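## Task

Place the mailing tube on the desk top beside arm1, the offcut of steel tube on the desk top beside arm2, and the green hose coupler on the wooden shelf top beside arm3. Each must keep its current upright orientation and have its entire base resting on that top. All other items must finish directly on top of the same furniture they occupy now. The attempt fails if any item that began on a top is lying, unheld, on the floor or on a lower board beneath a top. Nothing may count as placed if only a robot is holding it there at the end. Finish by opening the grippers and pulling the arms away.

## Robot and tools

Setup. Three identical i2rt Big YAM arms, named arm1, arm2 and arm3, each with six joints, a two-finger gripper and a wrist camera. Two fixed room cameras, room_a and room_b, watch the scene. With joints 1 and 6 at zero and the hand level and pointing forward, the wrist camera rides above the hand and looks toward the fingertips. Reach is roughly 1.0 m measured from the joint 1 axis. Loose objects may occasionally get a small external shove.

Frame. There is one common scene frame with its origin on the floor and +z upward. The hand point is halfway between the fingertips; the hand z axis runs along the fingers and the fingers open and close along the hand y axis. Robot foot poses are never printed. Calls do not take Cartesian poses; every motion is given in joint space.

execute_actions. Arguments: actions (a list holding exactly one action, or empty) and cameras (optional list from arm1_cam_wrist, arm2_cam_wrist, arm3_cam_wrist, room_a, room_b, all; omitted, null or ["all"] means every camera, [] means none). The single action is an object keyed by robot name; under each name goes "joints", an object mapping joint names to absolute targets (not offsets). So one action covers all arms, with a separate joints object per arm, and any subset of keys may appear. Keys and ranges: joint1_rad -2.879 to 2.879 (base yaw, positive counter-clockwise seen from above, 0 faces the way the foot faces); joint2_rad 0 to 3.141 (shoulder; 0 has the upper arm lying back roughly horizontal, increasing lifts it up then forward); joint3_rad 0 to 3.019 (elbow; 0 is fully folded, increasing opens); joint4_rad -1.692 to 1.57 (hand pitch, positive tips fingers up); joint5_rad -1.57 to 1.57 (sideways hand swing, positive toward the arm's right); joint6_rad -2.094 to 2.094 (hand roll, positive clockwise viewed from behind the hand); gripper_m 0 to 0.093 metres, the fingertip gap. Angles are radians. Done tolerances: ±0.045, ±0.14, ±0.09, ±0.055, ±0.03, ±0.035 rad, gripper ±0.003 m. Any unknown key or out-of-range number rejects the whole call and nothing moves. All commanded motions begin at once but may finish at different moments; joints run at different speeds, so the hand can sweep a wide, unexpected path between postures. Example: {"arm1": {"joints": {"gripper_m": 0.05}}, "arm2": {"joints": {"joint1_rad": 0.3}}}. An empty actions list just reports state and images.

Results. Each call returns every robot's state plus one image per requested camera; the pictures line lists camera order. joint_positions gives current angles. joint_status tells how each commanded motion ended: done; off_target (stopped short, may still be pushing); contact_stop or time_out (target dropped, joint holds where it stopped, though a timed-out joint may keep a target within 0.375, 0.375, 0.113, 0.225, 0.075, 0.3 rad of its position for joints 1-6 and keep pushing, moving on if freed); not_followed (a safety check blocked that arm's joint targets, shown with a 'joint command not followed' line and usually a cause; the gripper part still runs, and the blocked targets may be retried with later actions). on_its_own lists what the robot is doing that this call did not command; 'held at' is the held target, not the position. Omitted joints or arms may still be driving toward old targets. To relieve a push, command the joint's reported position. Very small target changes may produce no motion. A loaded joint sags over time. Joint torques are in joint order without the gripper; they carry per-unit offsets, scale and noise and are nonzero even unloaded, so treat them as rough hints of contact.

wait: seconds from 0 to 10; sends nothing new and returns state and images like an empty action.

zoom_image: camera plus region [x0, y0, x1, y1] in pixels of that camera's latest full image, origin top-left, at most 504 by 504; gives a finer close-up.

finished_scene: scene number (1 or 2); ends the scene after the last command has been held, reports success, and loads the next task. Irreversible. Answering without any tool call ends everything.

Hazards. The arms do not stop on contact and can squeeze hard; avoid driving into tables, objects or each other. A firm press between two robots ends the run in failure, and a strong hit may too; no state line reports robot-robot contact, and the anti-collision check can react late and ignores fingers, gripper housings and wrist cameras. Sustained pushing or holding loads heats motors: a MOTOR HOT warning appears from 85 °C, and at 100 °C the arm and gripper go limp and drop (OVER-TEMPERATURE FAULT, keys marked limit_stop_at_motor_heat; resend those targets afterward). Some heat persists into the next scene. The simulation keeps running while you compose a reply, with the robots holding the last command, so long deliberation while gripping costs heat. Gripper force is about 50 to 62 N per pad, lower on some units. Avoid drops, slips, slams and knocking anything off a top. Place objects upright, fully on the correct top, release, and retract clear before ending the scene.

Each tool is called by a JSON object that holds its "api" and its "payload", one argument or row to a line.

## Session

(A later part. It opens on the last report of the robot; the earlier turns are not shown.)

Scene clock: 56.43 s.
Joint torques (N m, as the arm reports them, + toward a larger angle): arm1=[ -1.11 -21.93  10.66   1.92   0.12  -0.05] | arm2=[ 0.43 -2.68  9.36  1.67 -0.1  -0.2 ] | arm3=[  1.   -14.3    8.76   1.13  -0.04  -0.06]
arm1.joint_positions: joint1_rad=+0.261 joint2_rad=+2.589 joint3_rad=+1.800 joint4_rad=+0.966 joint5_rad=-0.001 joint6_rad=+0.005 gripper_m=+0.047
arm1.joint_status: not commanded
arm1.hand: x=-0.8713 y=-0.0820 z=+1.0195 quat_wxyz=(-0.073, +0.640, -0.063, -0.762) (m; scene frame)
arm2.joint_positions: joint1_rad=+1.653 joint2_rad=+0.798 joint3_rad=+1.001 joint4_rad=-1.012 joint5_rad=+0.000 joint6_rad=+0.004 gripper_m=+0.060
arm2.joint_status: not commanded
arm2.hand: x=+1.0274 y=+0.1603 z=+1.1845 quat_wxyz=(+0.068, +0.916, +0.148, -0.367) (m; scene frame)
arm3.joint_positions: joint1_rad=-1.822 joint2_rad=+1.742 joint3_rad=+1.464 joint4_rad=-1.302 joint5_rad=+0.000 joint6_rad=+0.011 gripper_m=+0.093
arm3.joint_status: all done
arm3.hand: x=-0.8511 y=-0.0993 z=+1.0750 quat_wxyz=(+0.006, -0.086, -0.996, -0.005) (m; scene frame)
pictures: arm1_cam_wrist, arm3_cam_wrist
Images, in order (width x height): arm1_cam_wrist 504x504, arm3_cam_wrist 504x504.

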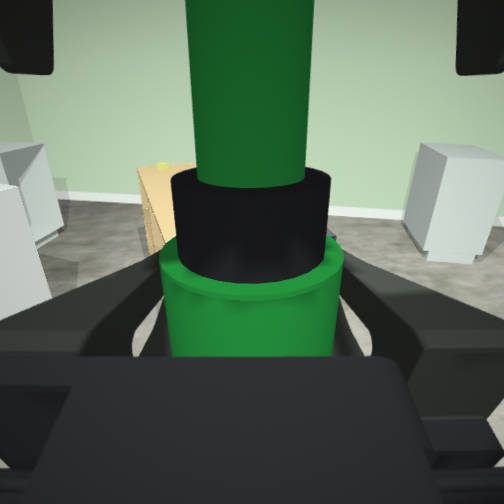

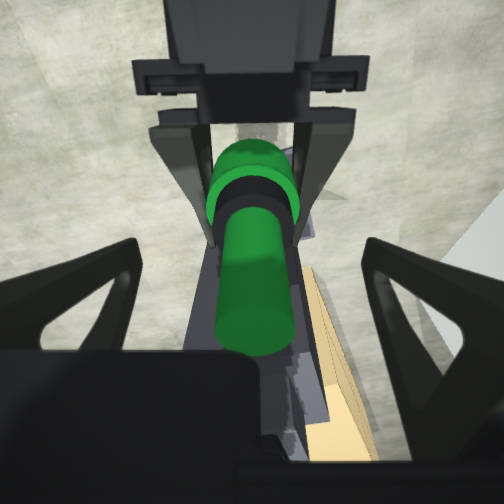

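{"api": "execute_actions", "payload": {
  "actions": [
    {"arm3":{"joints":{"gripper_m":0}}}
  ],
  "cameras": ["arm3_cam_wrist"]
}}

{"api": "execute_actions", "payload": {
  "actions": [
    {"arm1":{"joints":{"gripper_m":0.093,"joint3_rad":1.80}}}
  ],
  "cameras": []
}}

{"api": "execute_actions", "payload": {
  "actions": [
    {"arm1":{"joints":{"joint2_rad":2.38,"joint3_rad":1.17,"joint4_rad":1.41}}}
  ],
  "cameras": ["arm1_cam_wrist"]
}}

{"api": "execute_actions", "payload": {
  "actions": [
    {"arm3":{"joints":{"joint1_rad":1.55}},"arm1":{"joints":{"joint2_rad":1.2,"joint3_rad":0.8,"joint4_rad":0}}}
  ],
  "cameras": []
}}

{"api": "execute_actions", "payload": {
  "actions": [
    {"arm3":{"joints":{"joint2_rad":2.35,"joint3_rad":1.34,"joint4_rad":-0.525}}}
  ],
  "cameras": ["arm3_cam_wrist","room_b"]
}}

{"api": "zoom_image", "payload": {
  "camera": "room_b",
  "region": [10, 280, 100, 350]
}}

Scene clock: 57.50 s.
Joint torques (N m, as the arm reports them, + toward a larger angle): arm1=[ -0.89 -22.47  10.44   1.92  -0.03  -0.09] | arm2=[ 0.4  -2.79  9.35  1.66 -0.1  -0.2 ] | arm3=[  0.69 -13.92   8.7    1.18  -0.06  -0.05]
arm1.joint_positions: joint1_rad=+0.261 joint2_rad=+2.589 joint3_rad=+1.800 joint4_rad=+0.966 joint5_rad=+0.001 joint6_rad=+0.006 gripper_m=+0.047
arm1.joint_status: not commanded
arm1.hand: x=-0.8713 y=-0.0816 z=+1.0195 quat_wxyz=(-0.074, +0.640, -0.064, -0.762) (m; scene frame)
arm2.joint_positions: joint1_rad=+1.653 joint2_rad=+0.798 joint3_rad=+1.001 joint4_rad=-1.012 joint5_rad=+0.000 joint6_rad=+0.004 gripper_m=+0.060
arm2.joint_status: not commanded
arm2.hand: x=+1.0274 y=+0.1603 z=+1.1845 quat_wxyz=(+0.068, +0.916, +0.148, -0.367) (m; scene frame)
arm3.joint_positions: joint1_rad=-1.822 joint2_rad=+1.742 joint3_rad=+1.464 joint4_rad=-1.301 joint5_rad=+0.000 joint6_rad=+0.011 gripper_m=+0.026
arm3.joint_status: gripper_m off_target (ended at +0.026, target +0.000)
arm3.hand: x=-0.8510 y=-0.0993 z=+1.0750 quat_wxyz=(+0.006, -0.086, -0.996, -0.005) (m; scene frame)
pictures: arm3_cam_wrist
Images, in order (width x height): arm3_cam_wrist 504x504.

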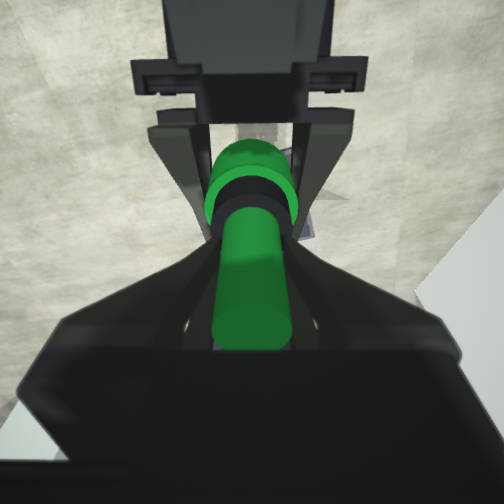

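Scene clock: 58.20 s.
Joint torques (N m, as the arm reports them, + toward a larger angle): arm1=[ -1.2  -21.53   7.68   1.99   0.01  -0.1 ] | arm2=[ 0.44 -2.78  9.33  1.64 -0.1  -0.2 ] | arm3=[  0.74 -14.02   8.66   1.04  -0.07  -0.05]
arm1.joint_positions: joint1_rad=+0.261 joint2_rad=+2.589 joint3_rad=+1.800 joint4_rad=+0.966 joint5_rad=+0.001 joint6_rad=+0.006 gripper_m=+0.093
arm1.joint_status: all done
arm1.hand: x=-0.8713 y=-0.0816 z=+1.0195 quat_wxyz=(-0.074, +0.640, -0.064, -0.762) (m; scene frame)
arm2.joint_positions: joint1_rad=+1.653 joint2_rad=+0.798 joint3_rad=+1.001 joint4_rad=-1.012 joint5_rad=+0.000 joint6_rad=+0.004 gripper_m=+0.060
arm2.joint_status: not commanded
arm2.hand: x=+1.0274 y=+0.1603 z=+1.1845 quat_wxyz=(+0.068, +0.916, +0.148, -0.367) (m; scene frame)
arm3.joint_positions: joint1_rad=-1.822 joint2_rad=+1.742 joint3_rad=+1.464 joint4_rad=-1.301 joint5_rad=+0.000 joint6_rad=+0.011 gripper_m=+0.026
arm3.joint_status: not commanded
arm3.hand: x=-0.8510 y=-0.0993 z=+1.0750 quat_wxyz=(+0.006, -0.086, -0.996, -0.005) (m; scene frame)
pictures: none
No camera images: the call's "cameras" was empty. Leave "cameras" out to get every camera's image.

Scene clock: 59.60 s.
Joint torques (N m, as the arm reports them, + toward a larger angle): arm1=[ -1.48 -17.99   4.67   2.77   0.02  -0.1 ] | arm2=[ 0.33 -2.82  9.36  1.65 -0.11 -0.19] | arm3=[  1.06 -13.62   8.57   1.04  -0.07  -0.02]
arm1.joint_positions: joint1_rad=+0.261 joint2_rad=+2.394 joint3_rad=+1.168 joint4_rad=+1.387 joint5_rad=+0.001 joint6_rad=+0.006 gripper_m=+0.093
arm1.joint_status: all done
arm1.hand: x=-0.7011 y=-0.1152 z=+0.9949 quat_wxyz=(-0.073, +0.646, -0.065, -0.757) (m; scene frame)
arm2.joint_positions: joint1_rad=+1.653 joint2_rad=+0.798 joint3_rad=+1.001 joint4_rad=-1.012 joint5_rad=+0.000 joint6_rad=+0.004 gripper_m=+0.060
arm2.joint_status: not commanded
arm2.hand: x=+1.0274 y=+0.1603 z=+1.1845 quat_wxyz=(+0.068, +0.916, +0.148, -0.367) (m; scene frame)
arm3.joint_positions: joint1_rad=-1.822 joint2_rad=+1.742 joint3_rad=+1.464 joint4_rad=-1.301 joint5_rad=+0.000 joint6_rad=+0.011 gripper_m=+0.026
arm3.joint_status: not commanded
arm3.hand: x=-0.8510 y=-0.0993 z=+1.0750 quat_wxyz=(+0.006, -0.086, -0.996, -0.005) (m; scene frame)
pictures: arm1_cam_wrist
Images, in order (width x height): arm1_cam_wrist 504x504.

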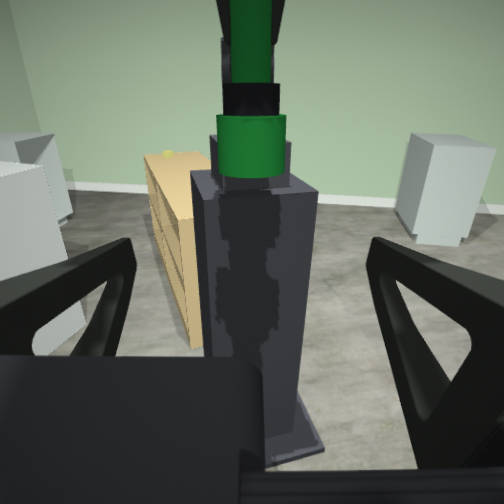

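Scene clock: 62.33 s.
Joint torques (N m, as the arm reports them, + toward a larger angle): arm1=[-1.   -9.26  9.51  1.5  -0.02 -0.07] | arm2=[ 0.42 -2.72  9.37  1.7  -0.1  -0.2 ] | arm3=[ -0.36 -14.51   8.7    0.6   -0.01  -0.02]
arm1.joint_positions: joint1_rad=+0.261 joint2_rad=+1.204 joint3_rad=+0.804 joint4_rad=+0.010 joint5_rad=+0.001 joint6_rad=+0.006 gripper_m=+0.093
arm1.joint_status: all done
arm1.hand: x=-0.5165 y=-0.1524 z=+1.2432 quat_wxyz=(-0.054, +0.828, -0.083, -0.553) (m; scene frame)
arm2.joint_positions: joint1_rad=+1.653 joint2_rad=+0.798 joint3_rad=+1.001 joint4_rad=-1.012 joint5_rad=+0.000 joint6_rad=+0.004 gripper_m=+0.060
arm2.joint_status: not commanded
arm2.hand: x=+1.0274 y=+0.1603 z=+1.1845 quat_wxyz=(+0.068, +0.916, +0.148, -0.367) (m; scene frame)
arm3.joint_positions: joint1_rad=+1.557 joint2_rad=+1.742 joint3_rad=+1.464 joint4_rad=-1.289 joint5_rad=-0.001 joint6_rad=+0.011 gripper_m=+0.026
arm3.joint_status: all done
arm3.hand: x=-1.8827 y=-0.0546 z=+1.0778 quat_wxyz=(-0.004, +0.999, +0.033, -0.003) (m; scene frame)
pictures: none
No camera images: the call's "cameras" was empty. Leave "cameras" out to get every camera's image.

Scene clock: 63.77 s.
Joint torques (N m, as the arm reports them, + toward a larger angle): arm1=[-1.66 -8.02  9.77  1.41  0.02 -0.08] | arm2=[ 0.42 -2.77  9.37  1.7  -0.11 -0.2 ] | arm3=[ -0.77 -17.49   5.73   1.17   0.02  -0.01]
arm1.joint_positions: joint1_rad=+0.261 joint2_rad=+1.204 joint3_rad=+0.804 joint4_rad=+0.010 joint5_rad=+0.001 joint6_rad=+0.006 gripper_m=+0.093
arm1.joint_status: not commanded
arm1.hand: x=-0.5165 y=-0.1524 z=+1.2432 quat_wxyz=(-0.054, +0.828, -0.083, -0.553) (m; scene frame)
arm2.joint_positions: joint1_rad=+1.653 joint2_rad=+0.798 joint3_rad=+1.001 joint4_rad=-1.012 joint5_rad=+0.000 joint6_rad=+0.004 gripper_m=+0.060
arm2.joint_status: not commanded
arm2.hand: x=+1.0274 y=+0.1603 z=+1.1845 quat_wxyz=(+0.068, +0.916, +0.148, -0.367) (m; scene frame)
arm3.joint_positions: joint1_rad=+1.557 joint2_rad=+2.363 joint3_rad=+1.319 joint4_rad=-0.536 joint5_rad=-0.001 joint6_rad=+0.011 gripper_m=+0.026
arm3.joint_status: all done
arm3.hand: x=-1.8909 y=-0.0515 z=+0.7084 quat_wxyz=(-0.005, +0.999, +0.033, +0.004) (m; scene frame)
pictures: arm3_cam_wrist, room_b
Images, in order (width x height): arm3_cam_wrist 504x504, room_b 504x504.

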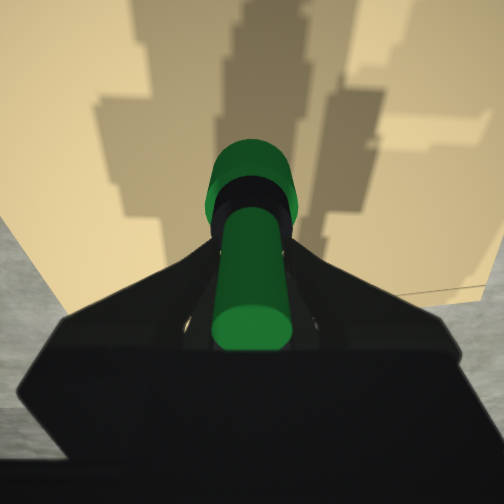

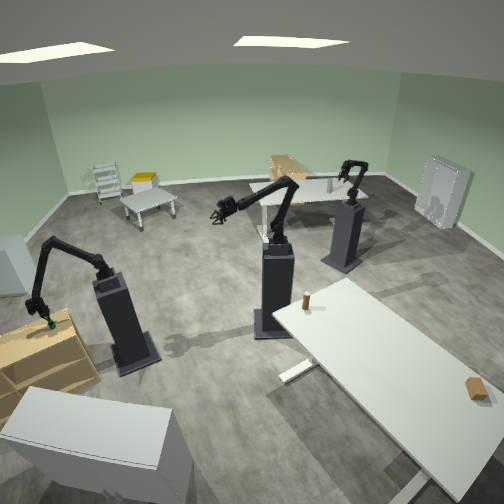

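Region (10, 280, 100, 350) of room_b's 504x504 image, scaled by 5.600, with more detail than that image has.

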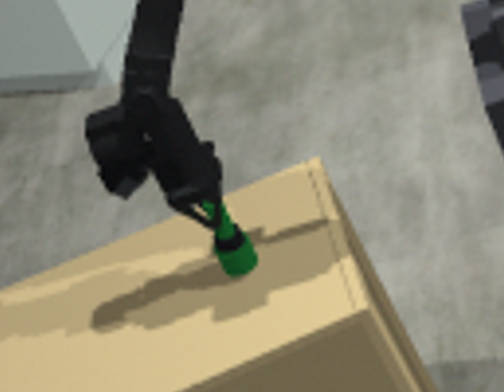

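{"api": "execute_actions", "payload": {
  "actions": [
    {"arm3":{"joints":{"joint2_rad":2.40,"joint4_rad":-0.49}}}
  ]
}}

Scene clock: 64.93 s.
Joint torques (N m, as the arm reports them, + toward a larger angle): arm1=[-1.25 -8.56  9.55  1.48  0.01 -0.11] | arm2=[ 0.43 -2.75  9.37  1.68 -0.1  -0.2 ] | arm3=[ -0.34 -15.09   5.71   1.3   -0.02  -0.05]
arm1.joint_positions: joint1_rad=+0.261 joint2_rad=+1.204 joint3_rad=+0.804 joint4_rad=+0.010 joint5_rad=+0.001 joint6_rad=+0.006 gripper_m=+0.093
arm1.joint_status: not commanded
arm1.hand: x=-0.5165 y=-0.1524 z=+1.2432 quat_wxyz=(-0.054, +0.828, -0.083, -0.553) (m; scene frame)
arm2.joint_positions: joint1_rad=+1.653 joint2_rad=+0.798 joint3_rad=+1.001 joint4_rad=-1.012 joint5_rad=+0.000 joint6_rad=+0.004 gripper_m=+0.060
arm2.joint_status: not commanded
arm2.hand: x=+1.0274 y=+0.1603 z=+1.1845 quat_wxyz=(+0.068, +0.916, +0.148, -0.367) (m; scene frame)
arm3.joint_positions: joint1_rad=+1.557 joint2_rad=+2.370 joint3_rad=+1.319 joint4_rad=-0.502 joint5_rad=-0.001 joint6_rad=+0.011 gripper_m=+0.026
arm3.joint_status: all done
arm3.hand: x=-1.8966 y=-0.0519 z=+0.7049 quat_wxyz=(-0.004, +0.999, +0.033, -0.010) (m; scene frame)
pictures: arm1_cam_wrist, arm2_cam_wrist, arm3_cam_wrist, room_a, room_b
Images, in order (width x height): arm1_cam_wrist 504x504, arm2_cam_wrist 504x504, arm3_cam_wrist 504x504, room_a 504x504, room_b 504x504.

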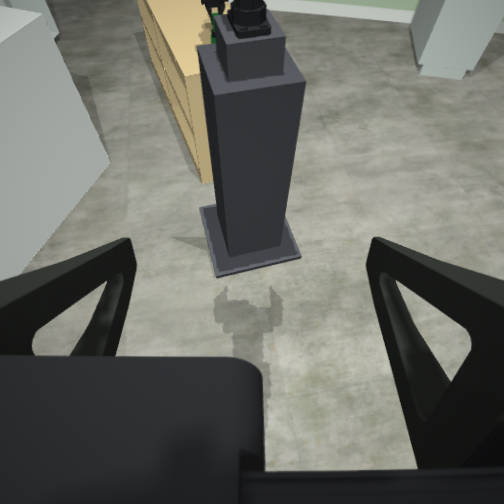

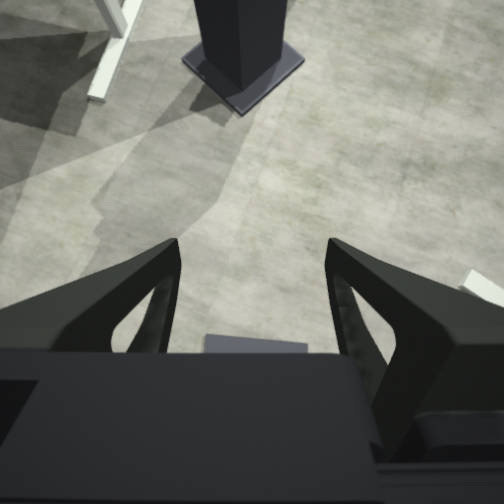

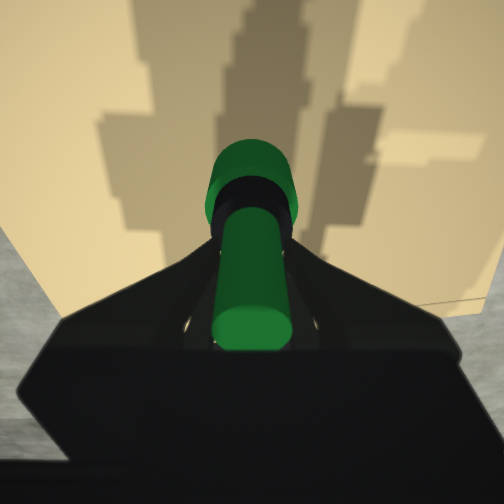

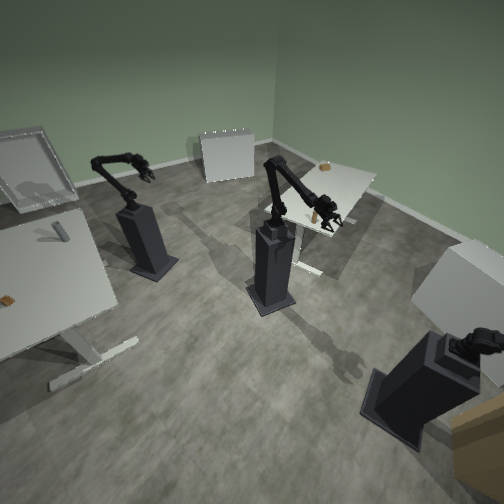

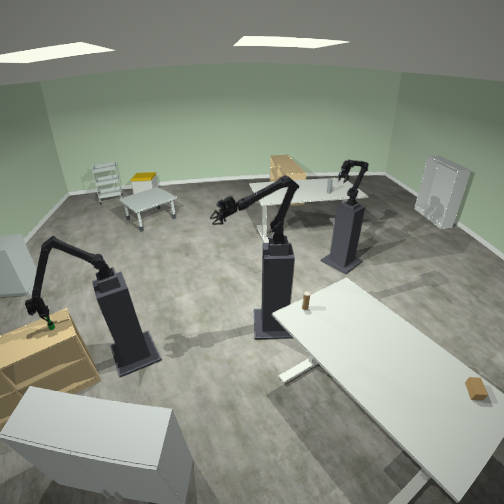

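{"api": "execute_actions", "payload": {
  "actions": [
    {"arm3":{"joints":{"joint2_rad":2.43}}}
  ],
  "cameras": ["arm3_cam_wrist"]
}}

{"api": "zoom_image", "payload": {
  "camera": "room_b",
  "region": [10,280,100,360]
}}

Scene clock: 68.43 s.
Joint torques (N m, as the arm reports them, + toward a larger angle): arm1=[-1.78 -8.37  9.6   1.4   0.   -0.08] | arm2=[ 0.34 -2.65  9.33  1.68 -0.1  -0.2 ] | arm3=[ -0.65 -13.57   5.24   1.01  -0.04  -0.05]
arm1.joint_positions: joint1_rad=+0.261 joint2_rad=+1.204 joint3_rad=+0.804 joint4_rad=+0.010 joint5_rad=+0.001 joint6_rad=+0.006 gripper_m=+0.093
arm1.joint_status: not commanded
arm1.hand: x=-0.5165 y=-0.1524 z=+1.2432 quat_wxyz=(-0.054, +0.828, -0.083, -0.553) (m; scene frame)
arm2.joint_positions: joint1_rad=+1.653 joint2_rad=+0.798 joint3_rad=+1.001 joint4_rad=-1.012 joint5_rad=+0.000 joint6_rad=+0.004 gripper_m=+0.060
arm2.joint_status: not commanded
arm2.hand: x=+1.0274 y=+0.1603 z=+1.1845 quat_wxyz=(+0.068, +0.916, +0.148, -0.367) (m; scene frame)
arm3.joint_positions: joint1_rad=+1.557 joint2_rad=+2.384 joint3_rad=+1.325 joint4_rad=-0.498 joint5_rad=-0.001 joint6_rad=+0.011 gripper_m=+0.026
arm3.joint_status: all done
arm3.hand: x=-1.8959 y=-0.0518 z=+0.6990 quat_wxyz=(-0.004, +0.999, +0.033, -0.008) (m; scene frame)
pictures: arm3_cam_wrist
Images, in order (width x height): arm3_cam_wrist 504x504.

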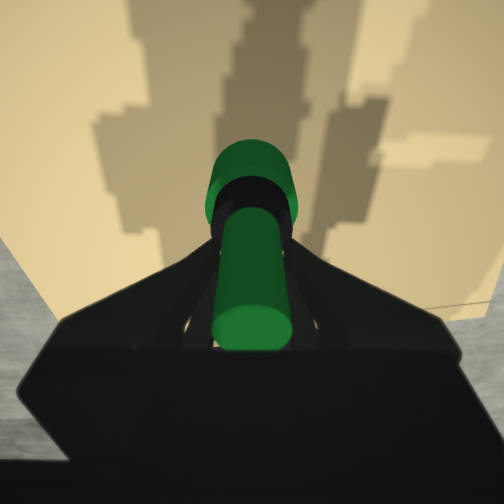

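This scene's latest camera images include none from room_b. They are from: arm3_cam_wrist. Call execute_actions without "cameras", or with room_b in "cameras", to get its image.

The elbow is being pushed up and the torques dropped, which indicates contact, so I'm releasing.

{"api": "execute_actions", "payload": {
  "actions": [
    {"arm3":{"joints":{"joint2_rad":2.41,"gripper_m":0.093}}}
  ],
  "cameras": ["arm3_cam_wrist"]
}}

{"api": "execute_actions", "payload": {
  "actions": [
    {"arm3":{"joints":{"joint2_rad":1.98,"joint4_rad":-0.85}}}
  ]
}}

Scene clock: 69.27 s.
Joint torques (N m, as the arm reports them, + toward a larger angle): arm1=[-1.11 -8.66  9.65  1.49  0.02 -0.09] | arm2=[ 0.42 -2.71  9.33  1.7  -0.1  -0.2 ] | arm3=[ -0.49 -15.11   5.3    0.92  -0.02  -0.06]
arm1.joint_positions: joint1_rad=+0.261 joint2_rad=+1.204 joint3_rad=+0.804 joint4_rad=+0.010 joint5_rad=+0.001 joint6_rad=+0.006 gripper_m=+0.093
arm1.joint_status: not commanded
arm1.hand: x=-0.5165 y=-0.1524 z=+1.2432 quat_wxyz=(-0.054, +0.828, -0.083, -0.553) (m; scene frame)
arm2.joint_positions: joint1_rad=+1.653 joint2_rad=+0.798 joint3_rad=+1.001 joint4_rad=-1.012 joint5_rad=+0.000 joint6_rad=+0.004 gripper_m=+0.060
arm2.joint_status: not commanded
arm2.hand: x=+1.0274 y=+0.1603 z=+1.1845 quat_wxyz=(+0.068, +0.916, +0.148, -0.367) (m; scene frame)
arm3.joint_positions: joint1_rad=+1.557 joint2_rad=+2.384 joint3_rad=+1.325 joint4_rad=-0.498 joint5_rad=-0.001 joint6_rad=+0.011 gripper_m=+0.093
arm3.joint_status: all done
arm3.hand: x=-1.8959 y=-0.0518 z=+0.6990 quat_wxyz=(-0.004, +0.999, +0.033, -0.008) (m; scene frame)
pictures: arm3_cam_wrist
Images, in order (width x height): arm3_cam_wrist 504x504.

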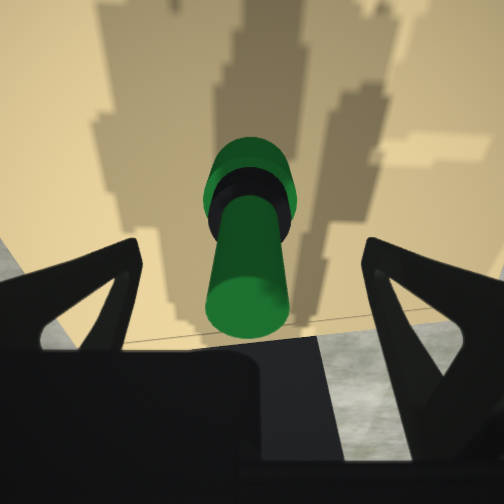

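Scene clock: 70.70 s.
Joint torques (N m, as the arm reports them, + toward a larger angle): arm1=[-1.14 -8.39  9.51  1.54 -0.02 -0.1 ] | arm2=[ 0.47 -2.68  9.36  1.68 -0.11 -0.18] | arm3=[ -0.48 -13.98   7.26   0.29   0.02  -0.04]
arm1.joint_positions: joint1_rad=+0.261 joint2_rad=+1.204 joint3_rad=+0.804 joint4_rad=+0.010 joint5_rad=+0.001 joint6_rad=+0.006 gripper_m=+0.093
arm1.joint_status: not commanded
arm1.hand: x=-0.5165 y=-0.1524 z=+1.2432 quat_wxyz=(-0.054, +0.828, -0.083, -0.553) (m; scene frame)
arm2.joint_positions: joint1_rad=+1.653 joint2_rad=+0.798 joint3_rad=+1.001 joint4_rad=-1.012 joint5_rad=+0.000 joint6_rad=+0.004 gripper_m=+0.060
arm2.joint_status: not commanded
arm2.hand: x=+1.0274 y=+0.1603 z=+1.1845 quat_wxyz=(+0.068, +0.916, +0.148, -0.367) (m; scene frame)
arm3.joint_positions: joint1_rad=+1.557 joint2_rad=+1.953 joint3_rad=+1.337 joint4_rad=-0.839 joint5_rad=-0.001 joint6_rad=+0.011 gripper_m=+0.093
arm3.joint_status: all done
arm3.hand: x=-1.9273 y=-0.0565 z=+0.9279 quat_wxyz=(-0.002, +0.998, +0.033, -0.058) (m; scene frame)
pictures: arm1_cam_wrist, arm2_cam_wrist, arm3_cam_wrist, room_a, room_b
Images, in order (width x height): arm1_cam_wrist 504x504, arm2_cam_wrist 504x504, arm3_cam_wrist 504x504, room_a 504x504, room_b 504x504.

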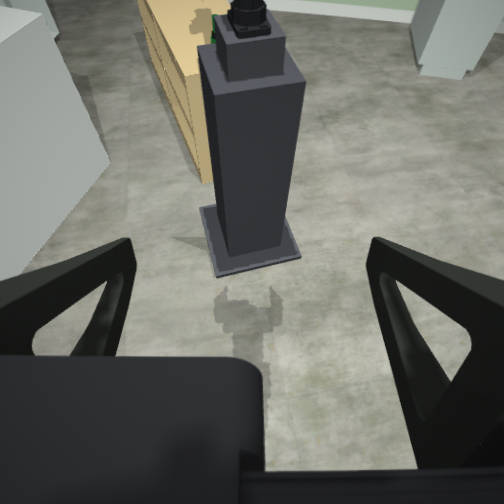

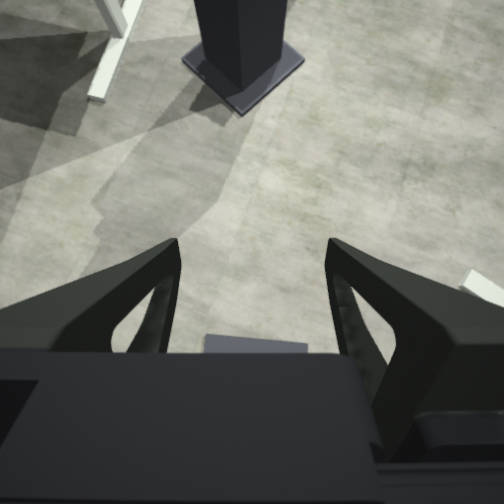

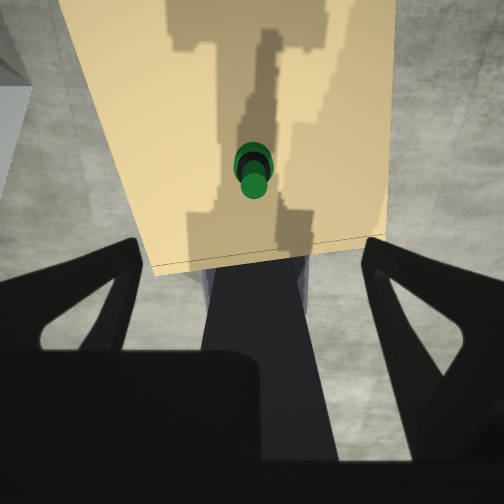

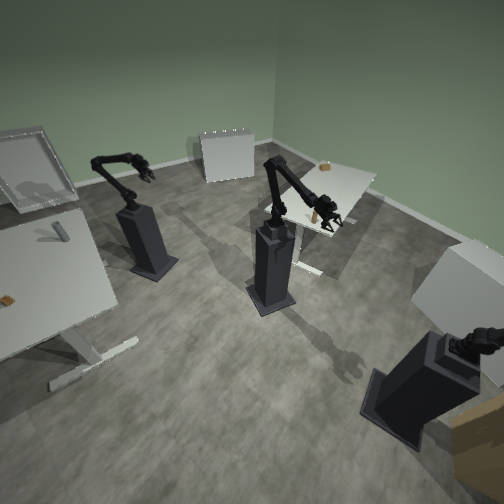

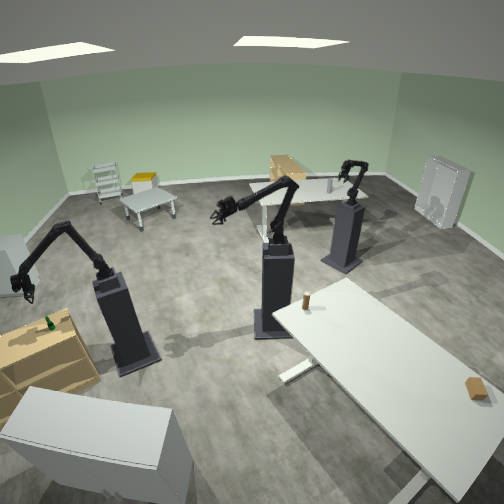

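{"api": "finished_scene", "payload": {
  "scene": 2
}}

The scene is finished: the task was done.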